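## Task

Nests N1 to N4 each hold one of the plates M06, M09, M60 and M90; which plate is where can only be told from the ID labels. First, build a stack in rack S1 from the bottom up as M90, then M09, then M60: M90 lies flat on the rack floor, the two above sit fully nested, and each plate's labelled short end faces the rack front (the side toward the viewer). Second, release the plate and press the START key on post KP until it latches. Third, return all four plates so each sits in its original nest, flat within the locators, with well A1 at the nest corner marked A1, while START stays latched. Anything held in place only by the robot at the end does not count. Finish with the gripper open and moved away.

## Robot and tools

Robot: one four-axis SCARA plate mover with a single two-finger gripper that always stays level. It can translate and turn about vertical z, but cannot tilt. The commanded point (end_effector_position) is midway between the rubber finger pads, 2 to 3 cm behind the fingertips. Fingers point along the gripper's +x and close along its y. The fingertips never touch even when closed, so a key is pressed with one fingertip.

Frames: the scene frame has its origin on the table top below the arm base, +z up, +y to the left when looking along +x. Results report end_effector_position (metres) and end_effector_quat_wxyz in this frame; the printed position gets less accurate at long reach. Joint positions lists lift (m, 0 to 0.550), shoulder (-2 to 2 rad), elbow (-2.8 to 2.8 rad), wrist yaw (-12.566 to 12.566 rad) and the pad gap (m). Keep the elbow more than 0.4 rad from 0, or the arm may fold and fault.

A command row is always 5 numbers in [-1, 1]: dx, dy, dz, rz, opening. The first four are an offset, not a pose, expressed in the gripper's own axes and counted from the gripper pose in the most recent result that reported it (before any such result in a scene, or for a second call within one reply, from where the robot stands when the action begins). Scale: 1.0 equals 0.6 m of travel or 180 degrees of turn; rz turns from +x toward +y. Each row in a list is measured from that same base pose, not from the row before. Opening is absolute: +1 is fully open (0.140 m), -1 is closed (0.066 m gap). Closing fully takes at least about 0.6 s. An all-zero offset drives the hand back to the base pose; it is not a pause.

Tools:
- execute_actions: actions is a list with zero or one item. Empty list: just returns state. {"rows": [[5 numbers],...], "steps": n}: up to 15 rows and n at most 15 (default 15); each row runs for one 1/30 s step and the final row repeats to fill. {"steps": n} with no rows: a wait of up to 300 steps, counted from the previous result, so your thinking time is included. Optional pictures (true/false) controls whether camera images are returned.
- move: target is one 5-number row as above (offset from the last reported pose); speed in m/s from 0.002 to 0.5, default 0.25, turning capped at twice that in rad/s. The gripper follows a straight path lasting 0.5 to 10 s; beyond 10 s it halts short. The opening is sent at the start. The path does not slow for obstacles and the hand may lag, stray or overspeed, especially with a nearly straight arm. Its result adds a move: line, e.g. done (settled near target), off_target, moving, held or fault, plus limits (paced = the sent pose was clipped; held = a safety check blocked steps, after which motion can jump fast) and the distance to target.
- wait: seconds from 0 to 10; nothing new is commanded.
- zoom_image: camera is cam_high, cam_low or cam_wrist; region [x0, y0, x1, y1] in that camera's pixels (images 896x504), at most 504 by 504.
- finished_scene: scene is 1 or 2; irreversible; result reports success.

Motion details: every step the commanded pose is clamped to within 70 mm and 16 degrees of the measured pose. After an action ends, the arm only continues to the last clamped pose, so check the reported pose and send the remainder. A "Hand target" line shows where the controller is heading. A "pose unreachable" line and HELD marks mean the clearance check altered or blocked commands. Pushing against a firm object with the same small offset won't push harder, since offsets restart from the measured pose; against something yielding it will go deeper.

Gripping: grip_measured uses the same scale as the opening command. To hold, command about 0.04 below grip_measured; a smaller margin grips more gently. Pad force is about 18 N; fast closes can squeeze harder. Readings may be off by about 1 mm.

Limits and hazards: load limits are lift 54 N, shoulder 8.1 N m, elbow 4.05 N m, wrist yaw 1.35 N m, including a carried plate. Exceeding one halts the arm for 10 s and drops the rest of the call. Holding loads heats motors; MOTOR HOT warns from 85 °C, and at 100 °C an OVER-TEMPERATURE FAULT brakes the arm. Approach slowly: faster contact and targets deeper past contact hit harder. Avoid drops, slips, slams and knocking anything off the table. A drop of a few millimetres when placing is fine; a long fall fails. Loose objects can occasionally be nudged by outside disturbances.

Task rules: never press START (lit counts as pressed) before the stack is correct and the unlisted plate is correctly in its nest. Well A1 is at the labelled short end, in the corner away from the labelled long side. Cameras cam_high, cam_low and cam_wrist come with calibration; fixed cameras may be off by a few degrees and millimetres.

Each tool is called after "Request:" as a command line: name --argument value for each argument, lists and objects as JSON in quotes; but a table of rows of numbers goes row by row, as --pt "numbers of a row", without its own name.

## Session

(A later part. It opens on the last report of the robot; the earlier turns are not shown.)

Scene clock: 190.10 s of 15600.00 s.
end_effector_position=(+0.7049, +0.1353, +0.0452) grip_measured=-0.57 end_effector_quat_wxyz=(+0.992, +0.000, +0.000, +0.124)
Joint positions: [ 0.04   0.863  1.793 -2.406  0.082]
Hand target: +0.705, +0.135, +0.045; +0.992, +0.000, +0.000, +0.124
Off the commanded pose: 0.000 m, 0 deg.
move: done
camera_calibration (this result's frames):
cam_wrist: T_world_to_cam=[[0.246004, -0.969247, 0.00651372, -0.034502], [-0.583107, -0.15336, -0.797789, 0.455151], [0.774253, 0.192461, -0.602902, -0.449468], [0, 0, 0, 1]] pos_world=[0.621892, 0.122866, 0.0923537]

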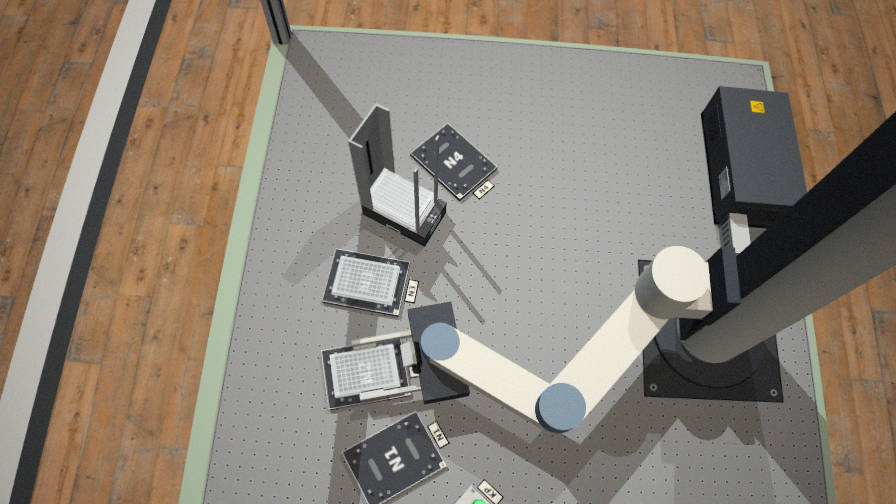

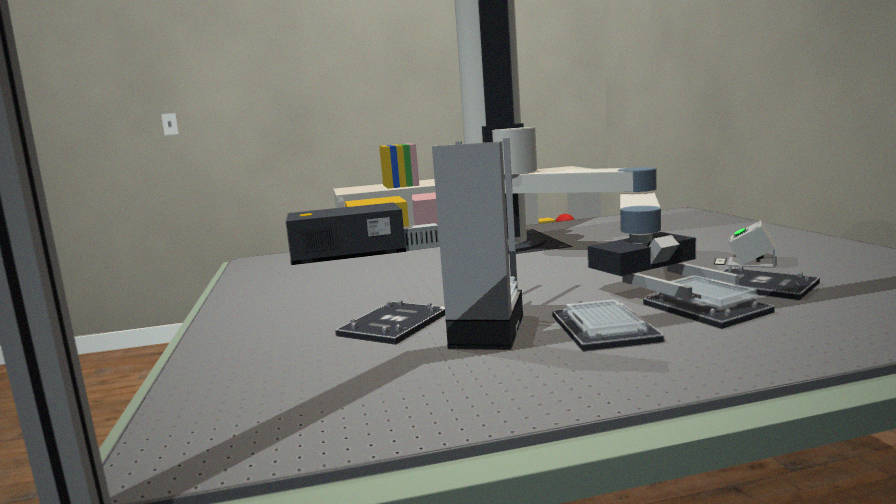

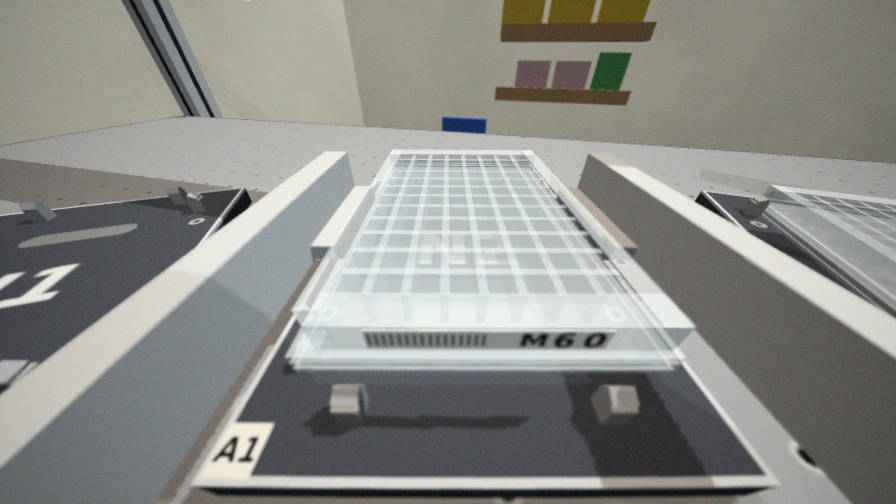

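Request:
move --target '[0,-0.0003,-0.0195,0,-0.62]' --speed 0.015

Request:
move --target '[0,0,0,0,-0.2]'

Request:
move --target '[0,0,0.0835,0,-0.2]'

Request:
move --target '[-0.3878,-0.4135,0,-0.2215,1]'

Scene clock: 195.53 s of 15600.00 s.
end_effector_position=(+0.7050, +0.1352, +0.0334) grip_measured=-0.57 end_effector_quat_wxyz=(+0.992, +0.000, +0.000, +0.124)
Joint positions: [ 0.028  0.863  1.793 -2.406  0.082]
Hand target: +0.705, +0.135, +0.033; +0.992, +0.000, +0.000, +0.124
Off the commanded pose: 0.000 m, 0 deg.
After step 90, 1.43 s passed at rest.
move: done
camera_calibration (this result's frames):
cam_wrist: T_world_to_cam=[[0.245961, -0.969258, 0.00651372, -0.0345077], [-0.583114, -0.153334, -0.797789, 0.445793], [0.774262, 0.192427, -0.602902, -0.456542], [0, 0, 0, 1]] pos_world=[0.621919, 0.122759, 0.0806235]

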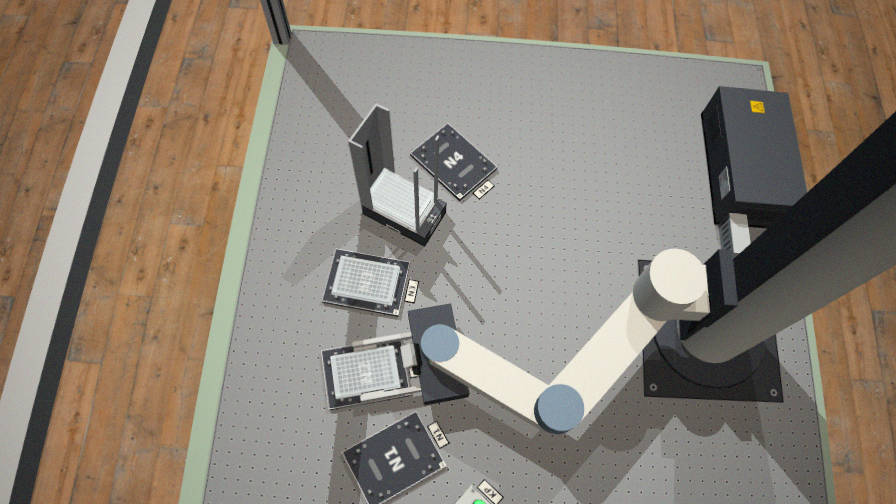

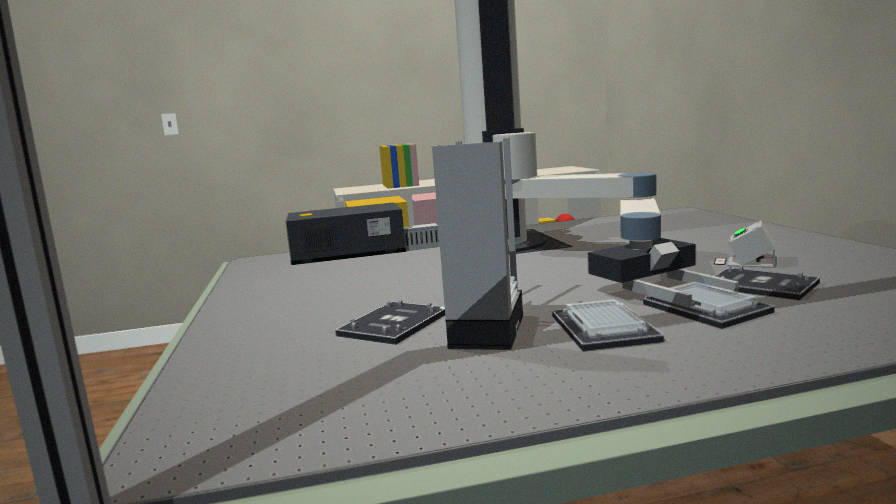

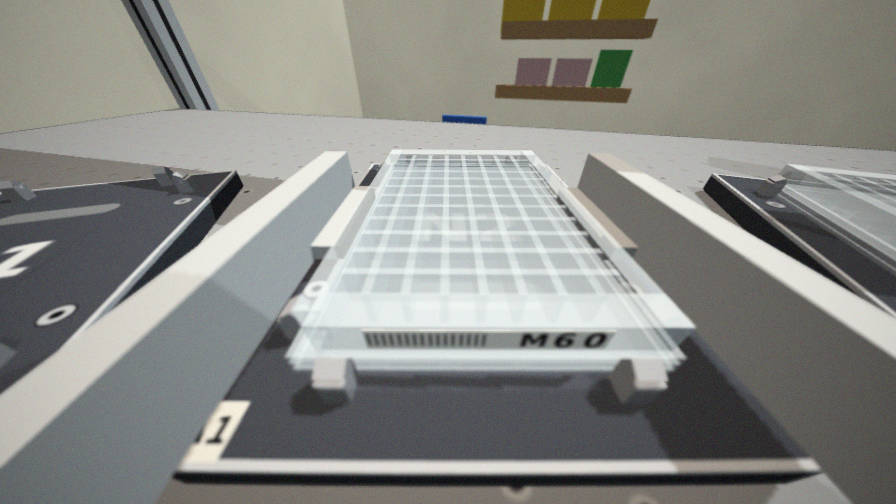

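Scene clock: 196.03 s of 15600.00 s.
end_effector_position=(+0.7050, +0.1352, +0.0334) grip_measured=-0.20 end_effector_quat_wxyz=(+0.992, +0.000, +0.000, +0.124)
Joint positions: [ 0.028  0.863  1.793 -2.406  0.096]
Hand target: +0.705, +0.135, +0.033; +0.992, +0.000, +0.000, +0.124
Off the commanded pose: 0.000 m, 0 deg.
move: done
camera_calibration (this result's frames):
cam_wrist: T_world_to_cam=[[0.245979, -0.969253, 0.00651372, -0.0345114], [-0.583111, -0.153345, -0.797789, 0.445793], [0.774258, 0.192441, -0.602902, -0.456542], [0, 0, 0, 1]] pos_world=[0.621917, 0.122767, 0.0806235]

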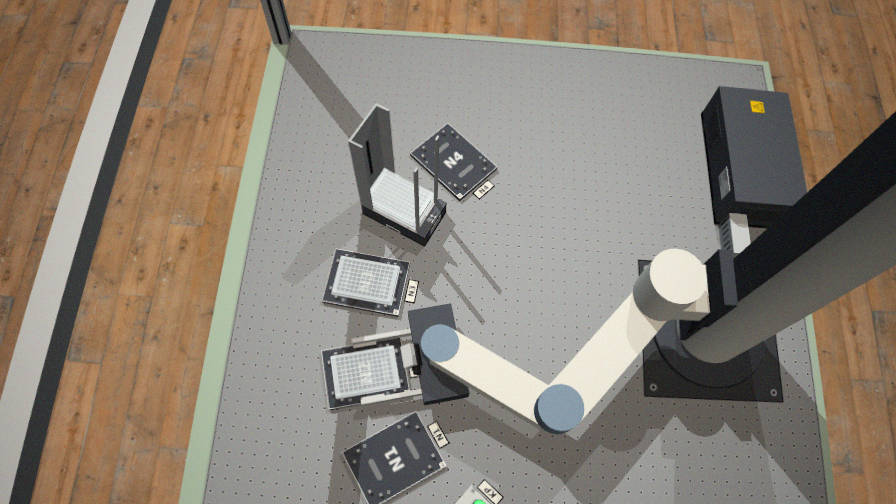

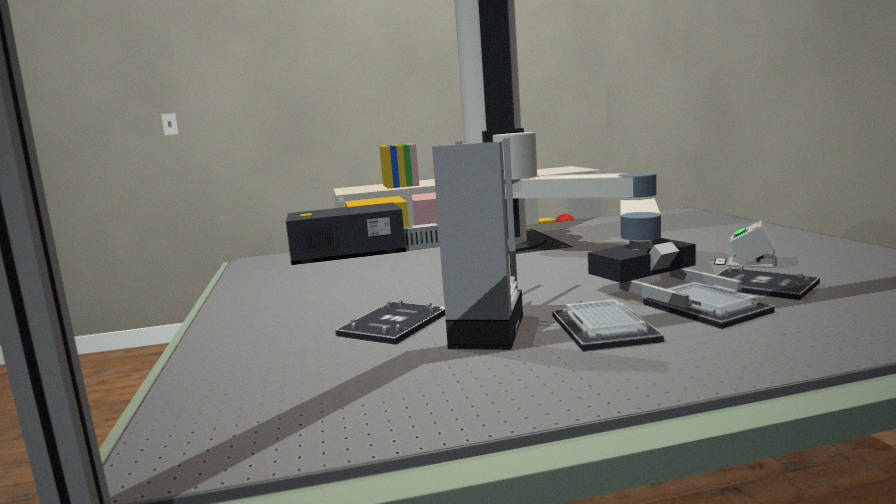

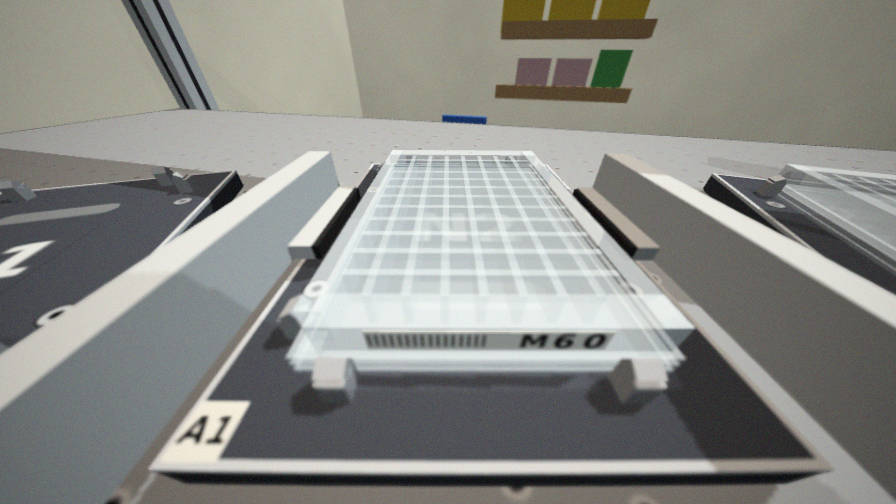

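Scene clock: 196.77 s of 15600.00 s.
end_effector_position=(+0.7050, +0.1352, +0.0836) grip_measured=-0.20 end_effector_quat_wxyz=(+0.992, +0.000, +0.000, +0.124)
Joint positions: [ 0.079  0.863  1.793 -2.406  0.096]
Hand target: +0.705, +0.135, +0.084; +0.992, +0.000, +0.000, +0.124
Off the commanded pose: 0.000 m, 0 deg.
move: done
camera_calibration (this result's frames):
cam_wrist: T_world_to_cam=[[0.246011, -0.969245, 0.00651372, -0.0348511], [-0.583106, -0.153364, -0.797789, 0.485813], [0.774252, 0.192466, -0.602902, -0.426302], [0, 0, 0, 1]] pos_world=[0.62192, 0.122776, 0.130785]

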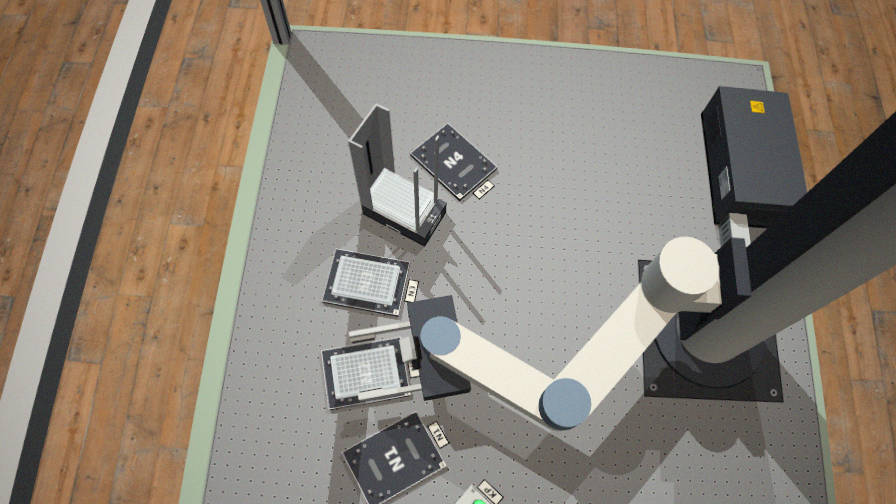

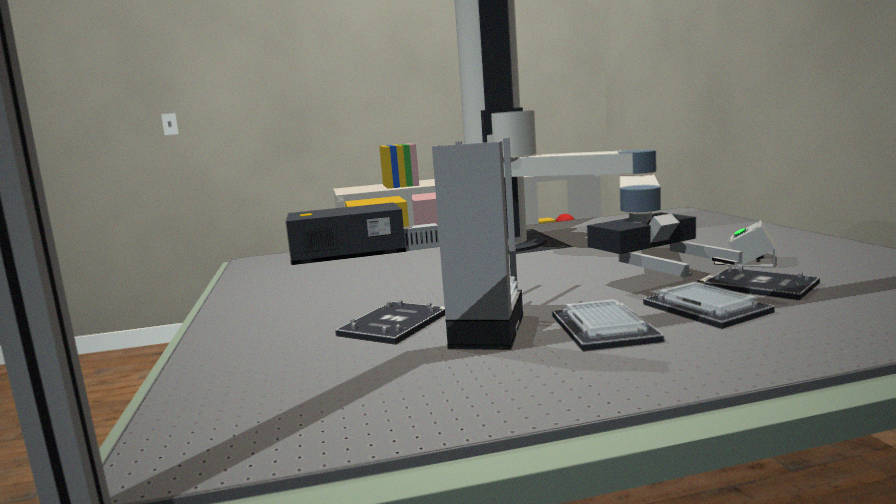

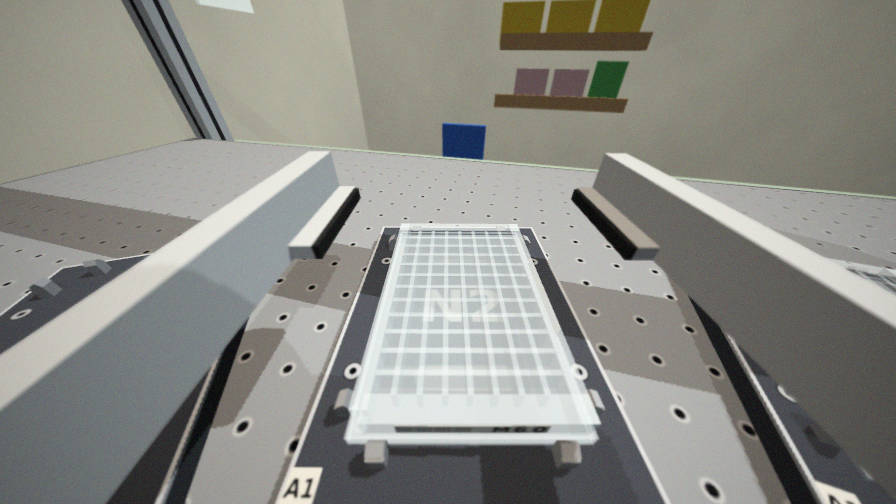

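Scene clock: 198.53 s of 15600.00 s.
end_effector_position=(+0.5408, -0.1629, +0.0836) grip_measured=+0.99 end_effector_quat_wxyz=(+0.975, +0.000, +0.000, -0.222)
Joint positions: [ 0.079  0.514  1.039 -1.999  0.14 ]
Hand target: +0.541, -0.163, +0.084; +0.975, +0.000, +0.000, -0.221
Off the commanded pose: 0.000 m, 0 deg.
move: done
camera_calibration (this result's frames):
cam_wrist: T_world_to_cam=[[-0.433025, -0.901358, 0.00651372, 0.0948828], [-0.545704, 0.256399, -0.797789, 0.390874], [0.717423, -0.349017, -0.602902, -0.299281], [0, 0, 0, 1]] pos_world=[0.469099, -0.11915, 0.13078]

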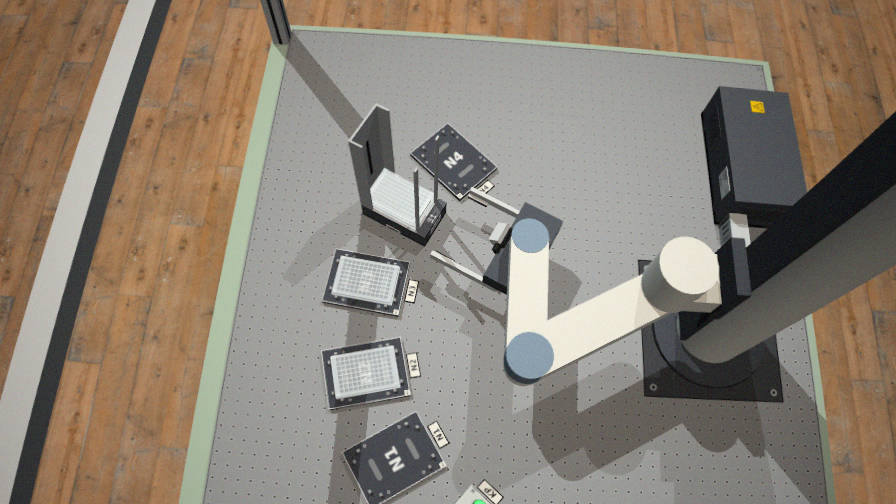

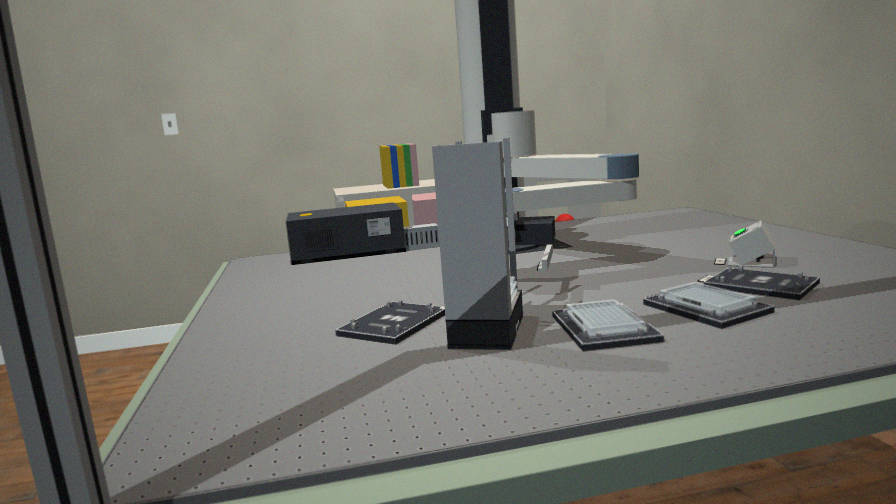

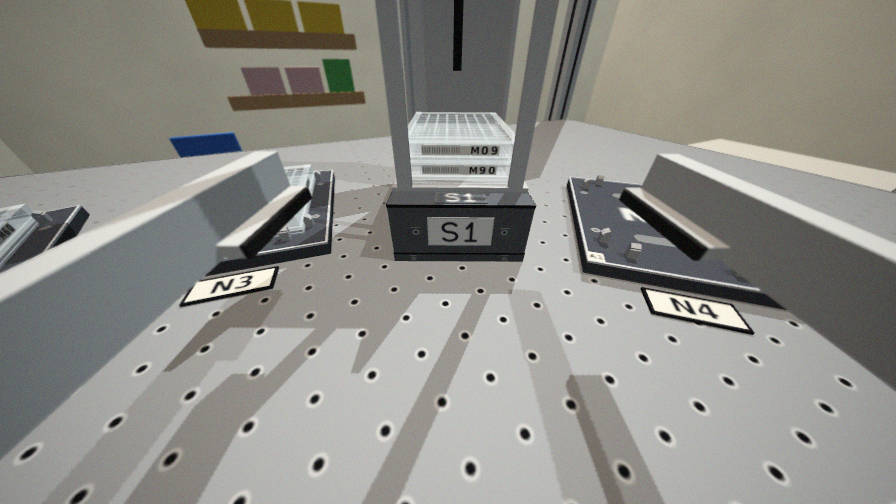

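Request:
execute_actions --actions '[]' --pictures false

Request:
move --target '[0.2333,0.0002,0,0,1]' --speed 0.15

Request:
move --target '[0,0,0,0,-0.4]'

Request:
execute_actions --actions '[{"rows":[[0,0,0,0,-0.45],[0,0,0,0,-0.5],[0,0,0,0,-0.53],[0,0,0,0,-0.56],[0,0,0,0,-0.58],[0,0,0,0,-0.6],[0,0,0,0,-0.62]],"steps":15}]'

Request:
move --target '[0,0,0.416,0,-0.62]' --speed 0.15

Request:
move --target '[-0.0679,-0.276,0,-0.0942,-0.62]'

Request:
move --target '[0,0,-0.48,0,-0.62]'

Scene clock: 209.90 s of 15600.00 s.
end_effector_position=(+0.5408, -0.1629, +0.0836) grip_measured=+0.99 end_effector_quat_wxyz=(+0.975, +0.000, +0.000, -0.221)
Joint positions: [ 0.079  0.514  1.039 -1.999  0.14 ]
Hand target: +0.541, -0.163, +0.084; +0.975, +0.000, +0.000, -0.221
Off the commanded pose: 0.000 m, 0 deg.
Steps of this call (steps 1 to 90: nothing new was sent; then 8.37 s passed at rest). Readings (end_effector_position):
1: (+0.5408, -0.1629, +0.0836)
2: (+0.5408, -0.1629, +0.0836)
4: (+0.5408, -0.1629, +0.0836)
8: (+0.5408, -0.1629, +0.0836)
90: the state above

Scene clock: 211.17 s of 15600.00 s.
end_effector_position=(+0.6671, -0.2232, +0.0836) grip_measured=+0.99 end_effector_quat_wxyz=(+0.975, +0.000, +0.000, -0.221)
Joint positions: [ 0.079  0.212  1.753 -2.411  0.14 ]
Hand target: +0.667, -0.223, +0.084; +0.975, +0.000, +0.000, -0.221
Off the commanded pose: 0.000 m, 0 deg.
move: done
camera_calibration (this result's frames):
cam_wrist: T_world_to_cam=[[-0.432767, -0.901482, 0.00651372, 0.0950355], [-0.545777, 0.256242, -0.797789, 0.475297], [0.717523, -0.348812, -0.602902, -0.410985], [0, 0, 0, 1]] pos_world=[0.595426, -0.179475, 0.130784]

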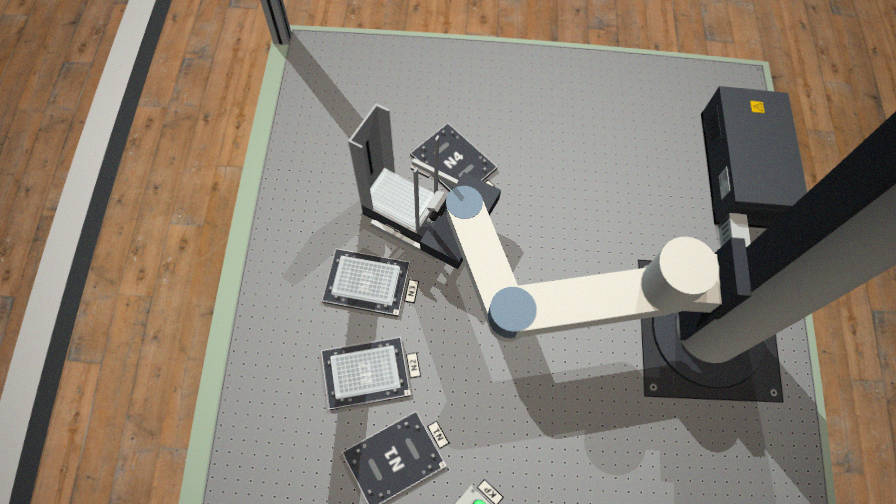

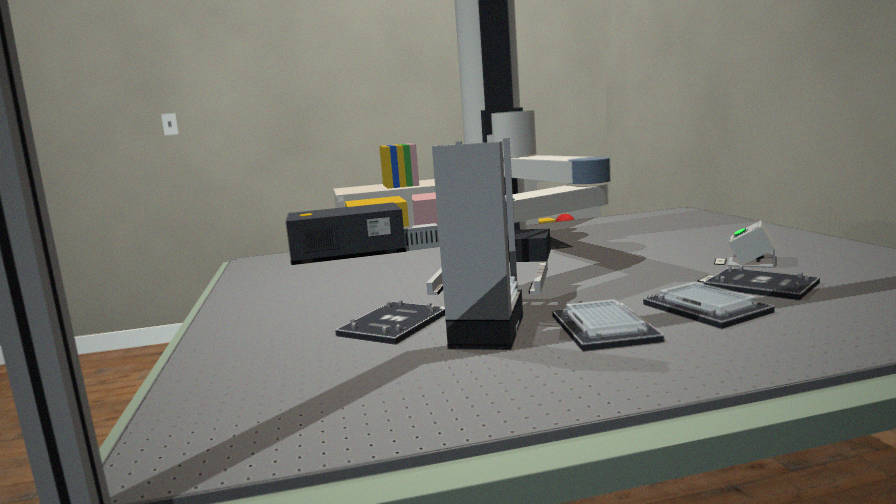

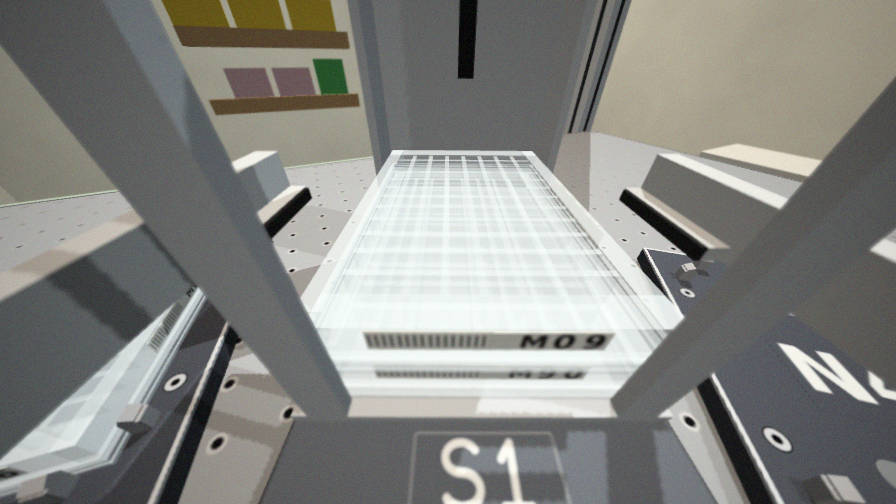

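Scene clock: 211.83 s of 15600.00 s.
end_effector_position=(+0.6671, -0.2232, +0.0836) grip_measured=-0.40 end_effector_quat_wxyz=(+0.975, +0.000, +0.000, -0.221)
Joint positions: [ 0.079  0.212  1.753 -2.411  0.088]
Hand target: +0.667, -0.223, +0.084; +0.975, +0.000, +0.000, -0.221
Off the commanded pose: 0.000 m, 0 deg.
move: done
camera_calibration (this result's frames):
cam_wrist: T_world_to_cam=[[-0.432771, -0.90148, 0.00651372, 0.095037], [-0.545776, 0.256245, -0.797789, 0.475297], [0.717522, -0.348815, -0.602902, -0.410985], [0, 0, 0, 1]] pos_world=[0.595426, -0.179476, 0.130784]

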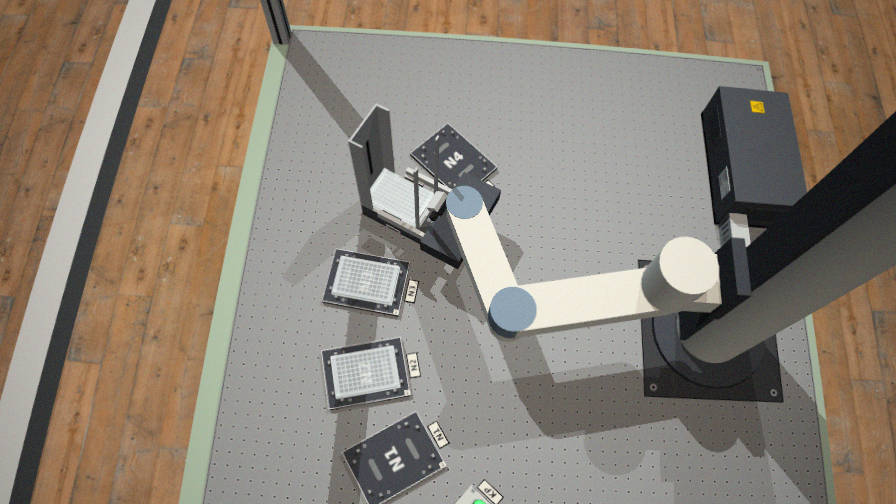

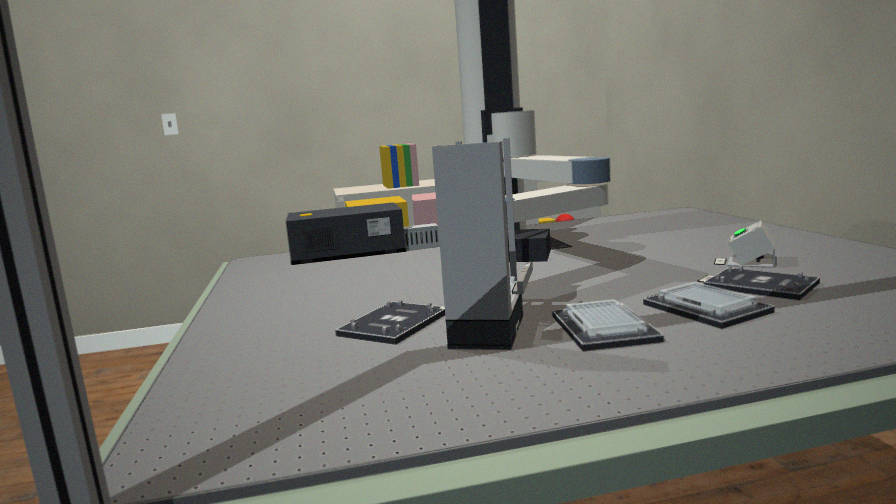

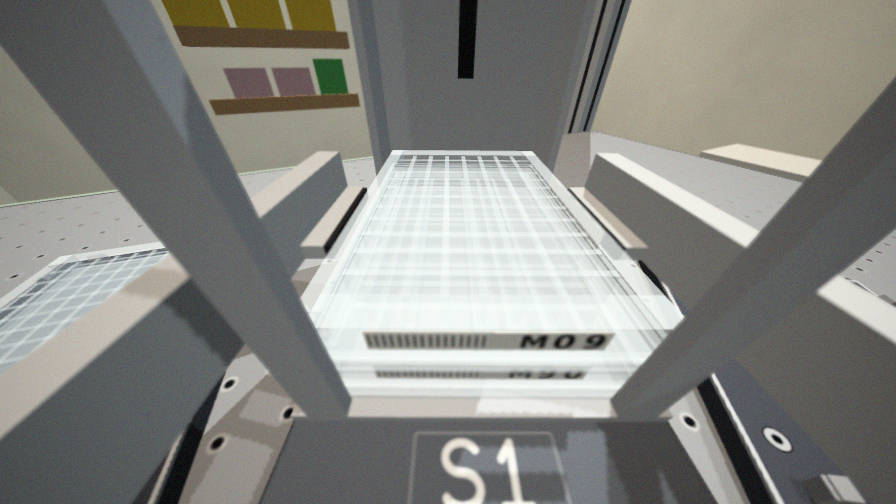

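Scene clock: 212.33 s of 15600.00 s.
end_effector_position=(+0.6671, -0.2232, +0.0836) grip_measured=-0.57 end_effector_quat_wxyz=(+0.975, +0.000, +0.000, -0.221)
Joint positions: [ 0.079  0.212  1.753 -2.411  0.082]
Hand target: +0.667, -0.223, +0.084; +0.975, +0.000, +0.000, -0.221
Off the commanded pose: 0.000 m, 0 deg.
Steps of this call (steps 1 to 15: all 15 steps of this action). Readings (end_effector_position):
1: (+0.6671, -0.2232, +0.0836)
2: (+0.6671, -0.2232, +0.0836)
4: (+0.6671, -0.2232, +0.0836)
8: (+0.6671, -0.2232, +0.0836)
15: the state above
camera_calibration (this result's frames):
cam_wrist: T_world_to_cam=[[-0.432803, -0.901465, 0.00651372, 0.0950562], [-0.545767, 0.256264, -0.797789, 0.475295], [0.717509, -0.348841, -0.602902, -0.410982], [0, 0, 0, 1]] pos_world=[0.595424, -0.179479, 0.130784]

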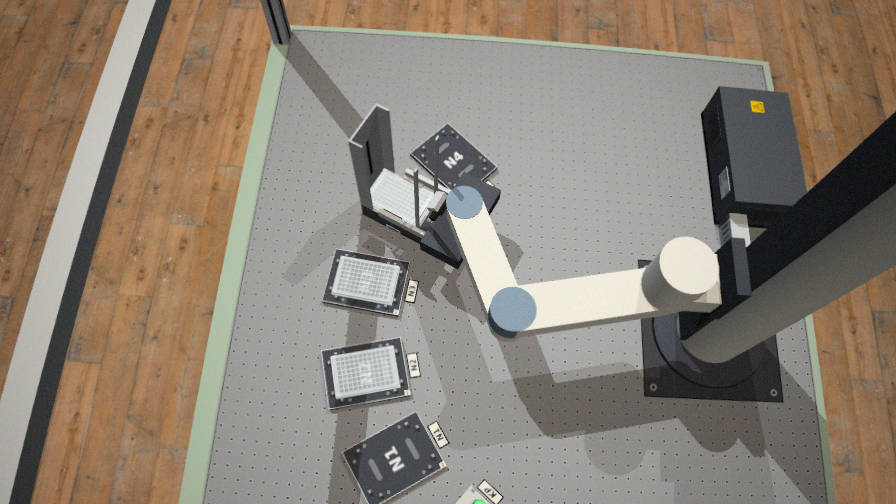

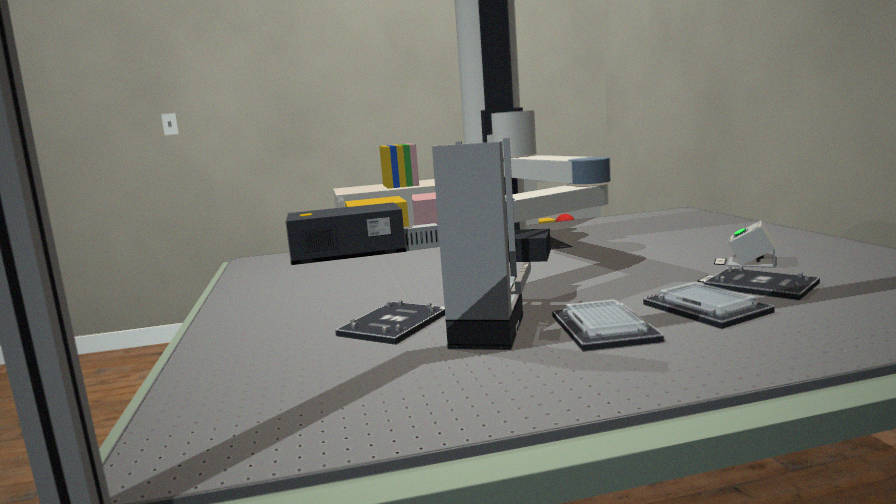

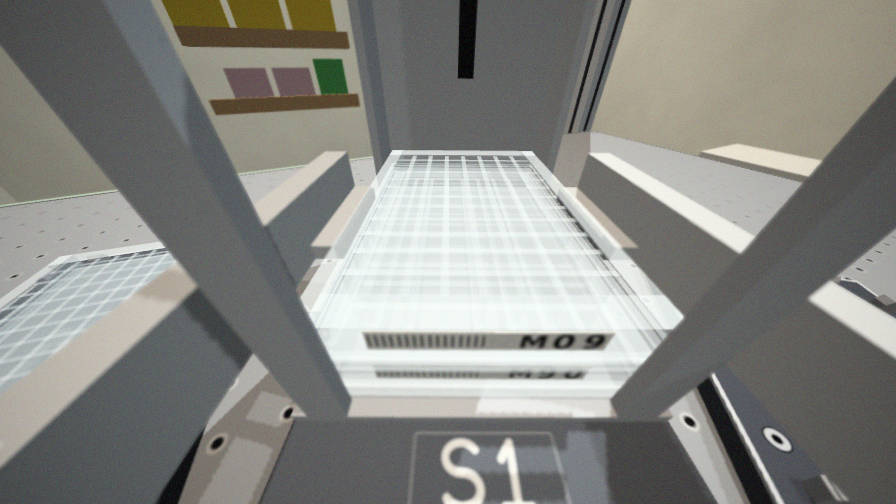

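Scene clock: 214.57 s of 15600.00 s.
end_effector_position=(+0.6671, -0.2232, +0.3332) grip_measured=-0.57 end_effector_quat_wxyz=(+0.975, +0.000, +0.000, -0.221)
Joint positions: [ 0.328  0.212  1.753 -2.411  0.082]
Hand target: +0.667, -0.223, +0.333; +0.975, +0.000, +0.000, -0.221
Off the commanded pose: 0.000 m, 0 deg.
move: done
camera_calibration (this result's frames):
cam_wrist: T_world_to_cam=[[-0.43277, -0.901481, 0.00651372, 0.093416], [-0.545777, 0.256244, -0.797789, 0.674468], [0.717522, -0.348814, -0.602902, -0.260475], [0, 0, 0, 1]] pos_world=[0.595433, -0.179473, 0.380433]

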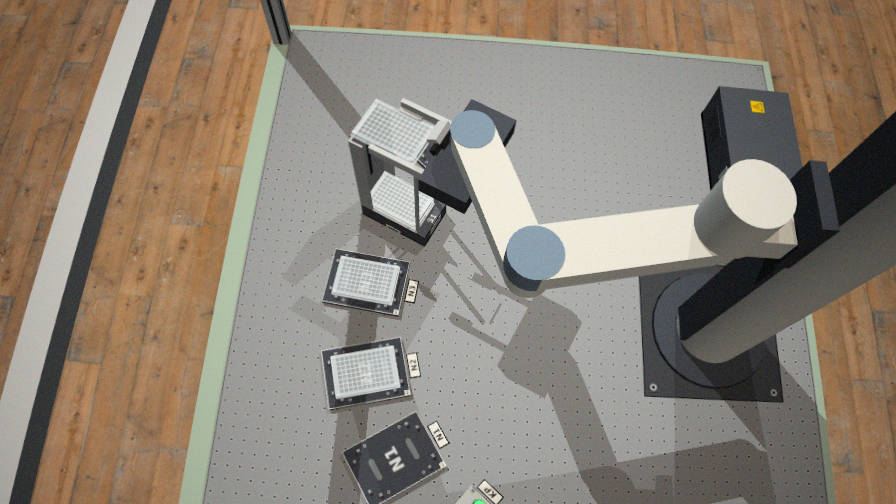

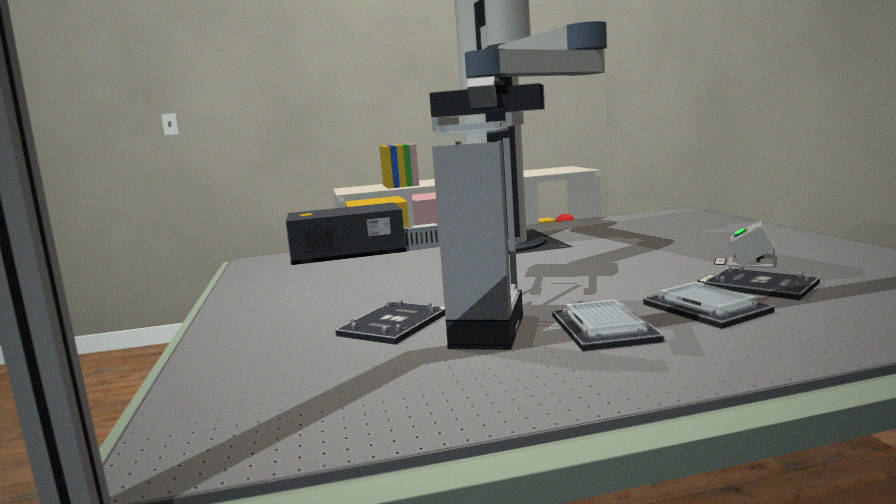

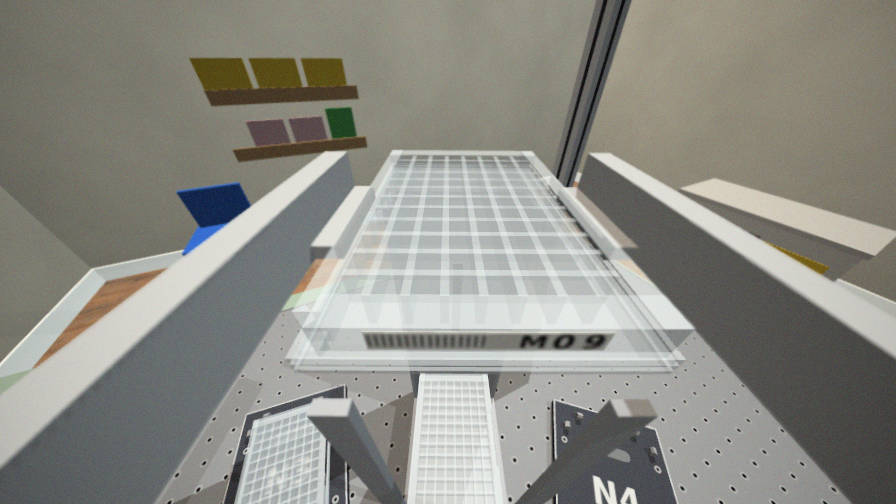

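Scene clock: 215.63 s of 15600.00 s.
end_effector_position=(+0.5588, -0.3551, +0.3332) grip_measured=-0.57 end_effector_quat_wxyz=(+0.932, +0.000, +0.000, -0.363)
Joint positions: [ 0.328 -0.073  1.65  -2.32   0.082]
Hand target: +0.559, -0.355, +0.333; +0.932, +0.000, +0.000, -0.363
Off the commanded pose: 0.000 m, 0 deg.
move: done
camera_calibration (this result's frames):
cam_wrist: T_world_to_cam=[[-0.677199, -0.735771, 0.00651372, 0.123025], [-0.447136, 0.404478, -0.797789, 0.646655], [0.584355, -0.543174, -0.602902, -0.223351], [0, 0, 0, 1]] pos_world=[0.502971, -0.292358, 0.380433]

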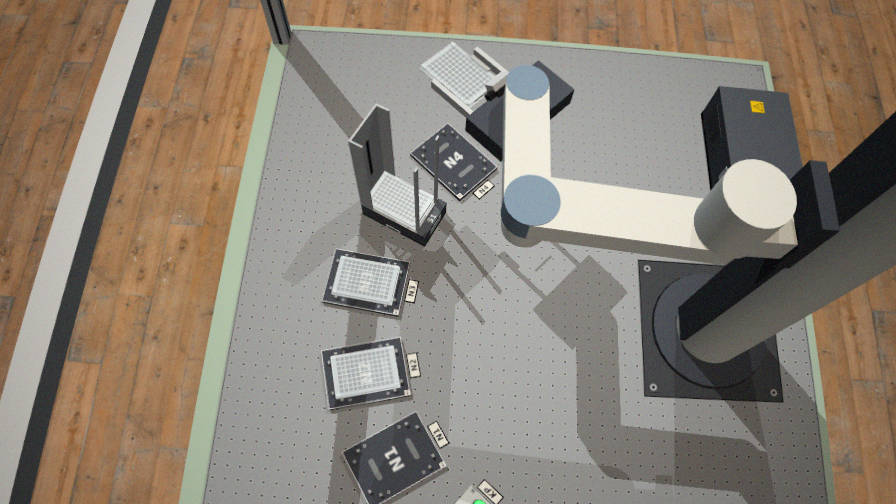

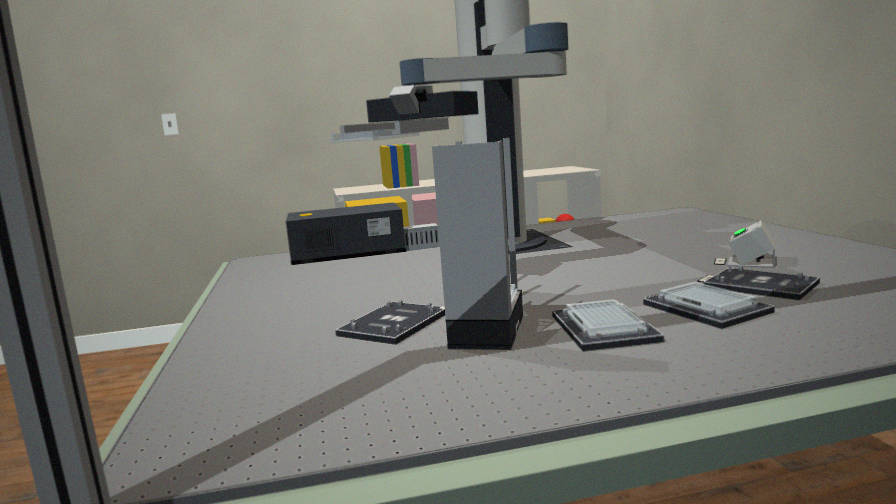

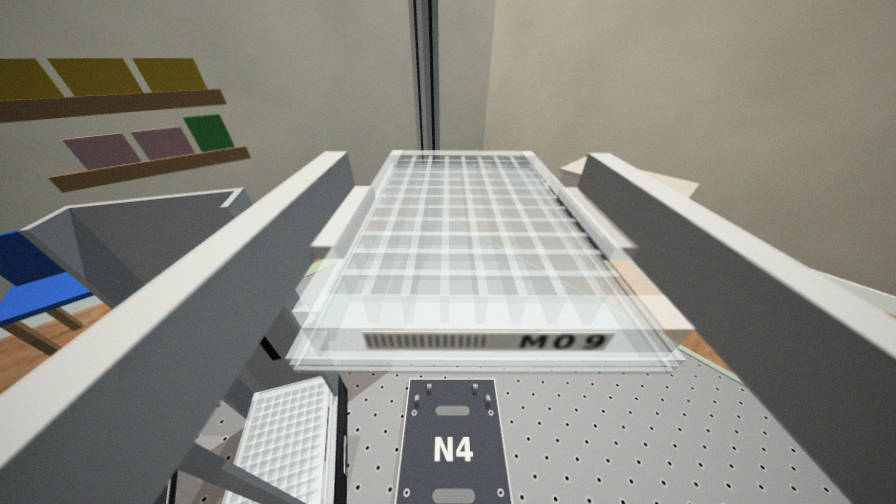

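Scene clock: 217.20 s of 15600.00 s.
end_effector_position=(+0.5588, -0.3551, +0.0452) grip_measured=-0.57 end_effector_quat_wxyz=(+0.932, +0.000, +0.000, -0.363)
Joint positions: [ 0.04  -0.073  1.65  -2.32   0.082]
Hand target: +0.559, -0.355, +0.045; +0.932, +0.000, +0.000, -0.363
Off the commanded pose: 0.000 m, 0 deg.
move: done
camera_calibration (this result's frames):
cam_wrist: T_world_to_cam=[[-0.677216, -0.735756, 0.00651372, 0.124912], [-0.447127, 0.404489, -0.797789, 0.416827], [0.584343, -0.543188, -0.602902, -0.397025], [0, 0, 0, 1]] pos_world=[0.502966, -0.292357, 0.0923591]

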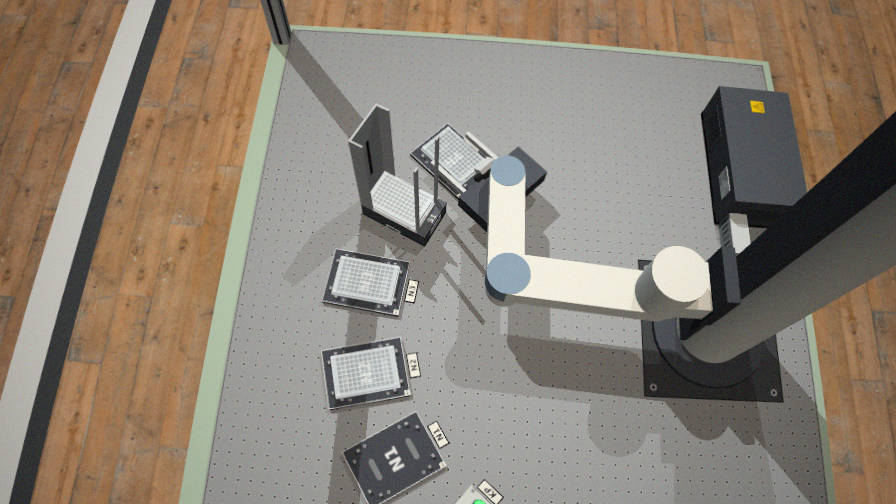

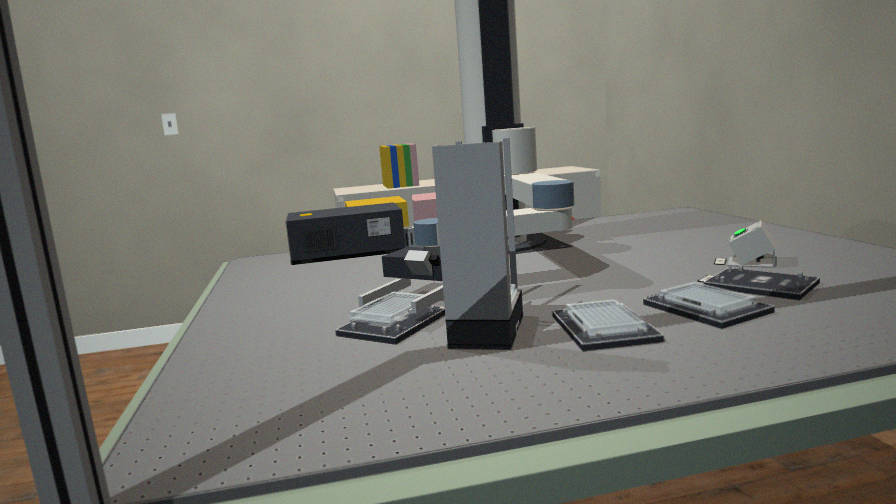

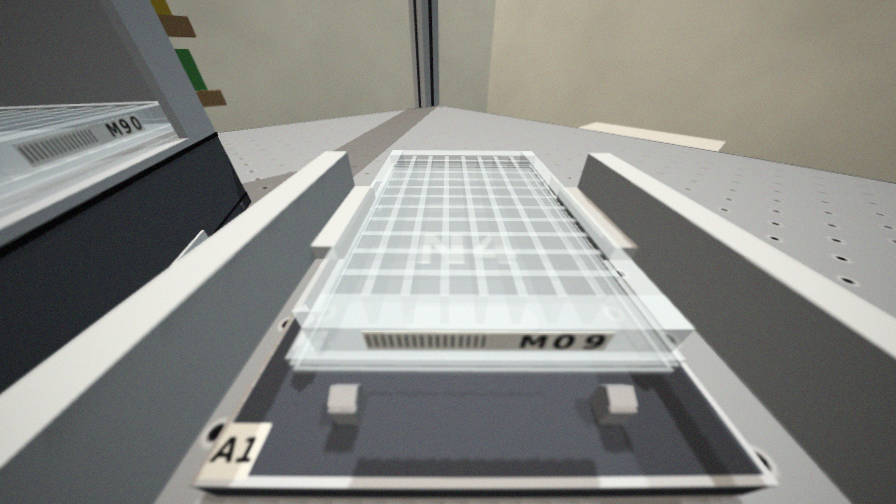

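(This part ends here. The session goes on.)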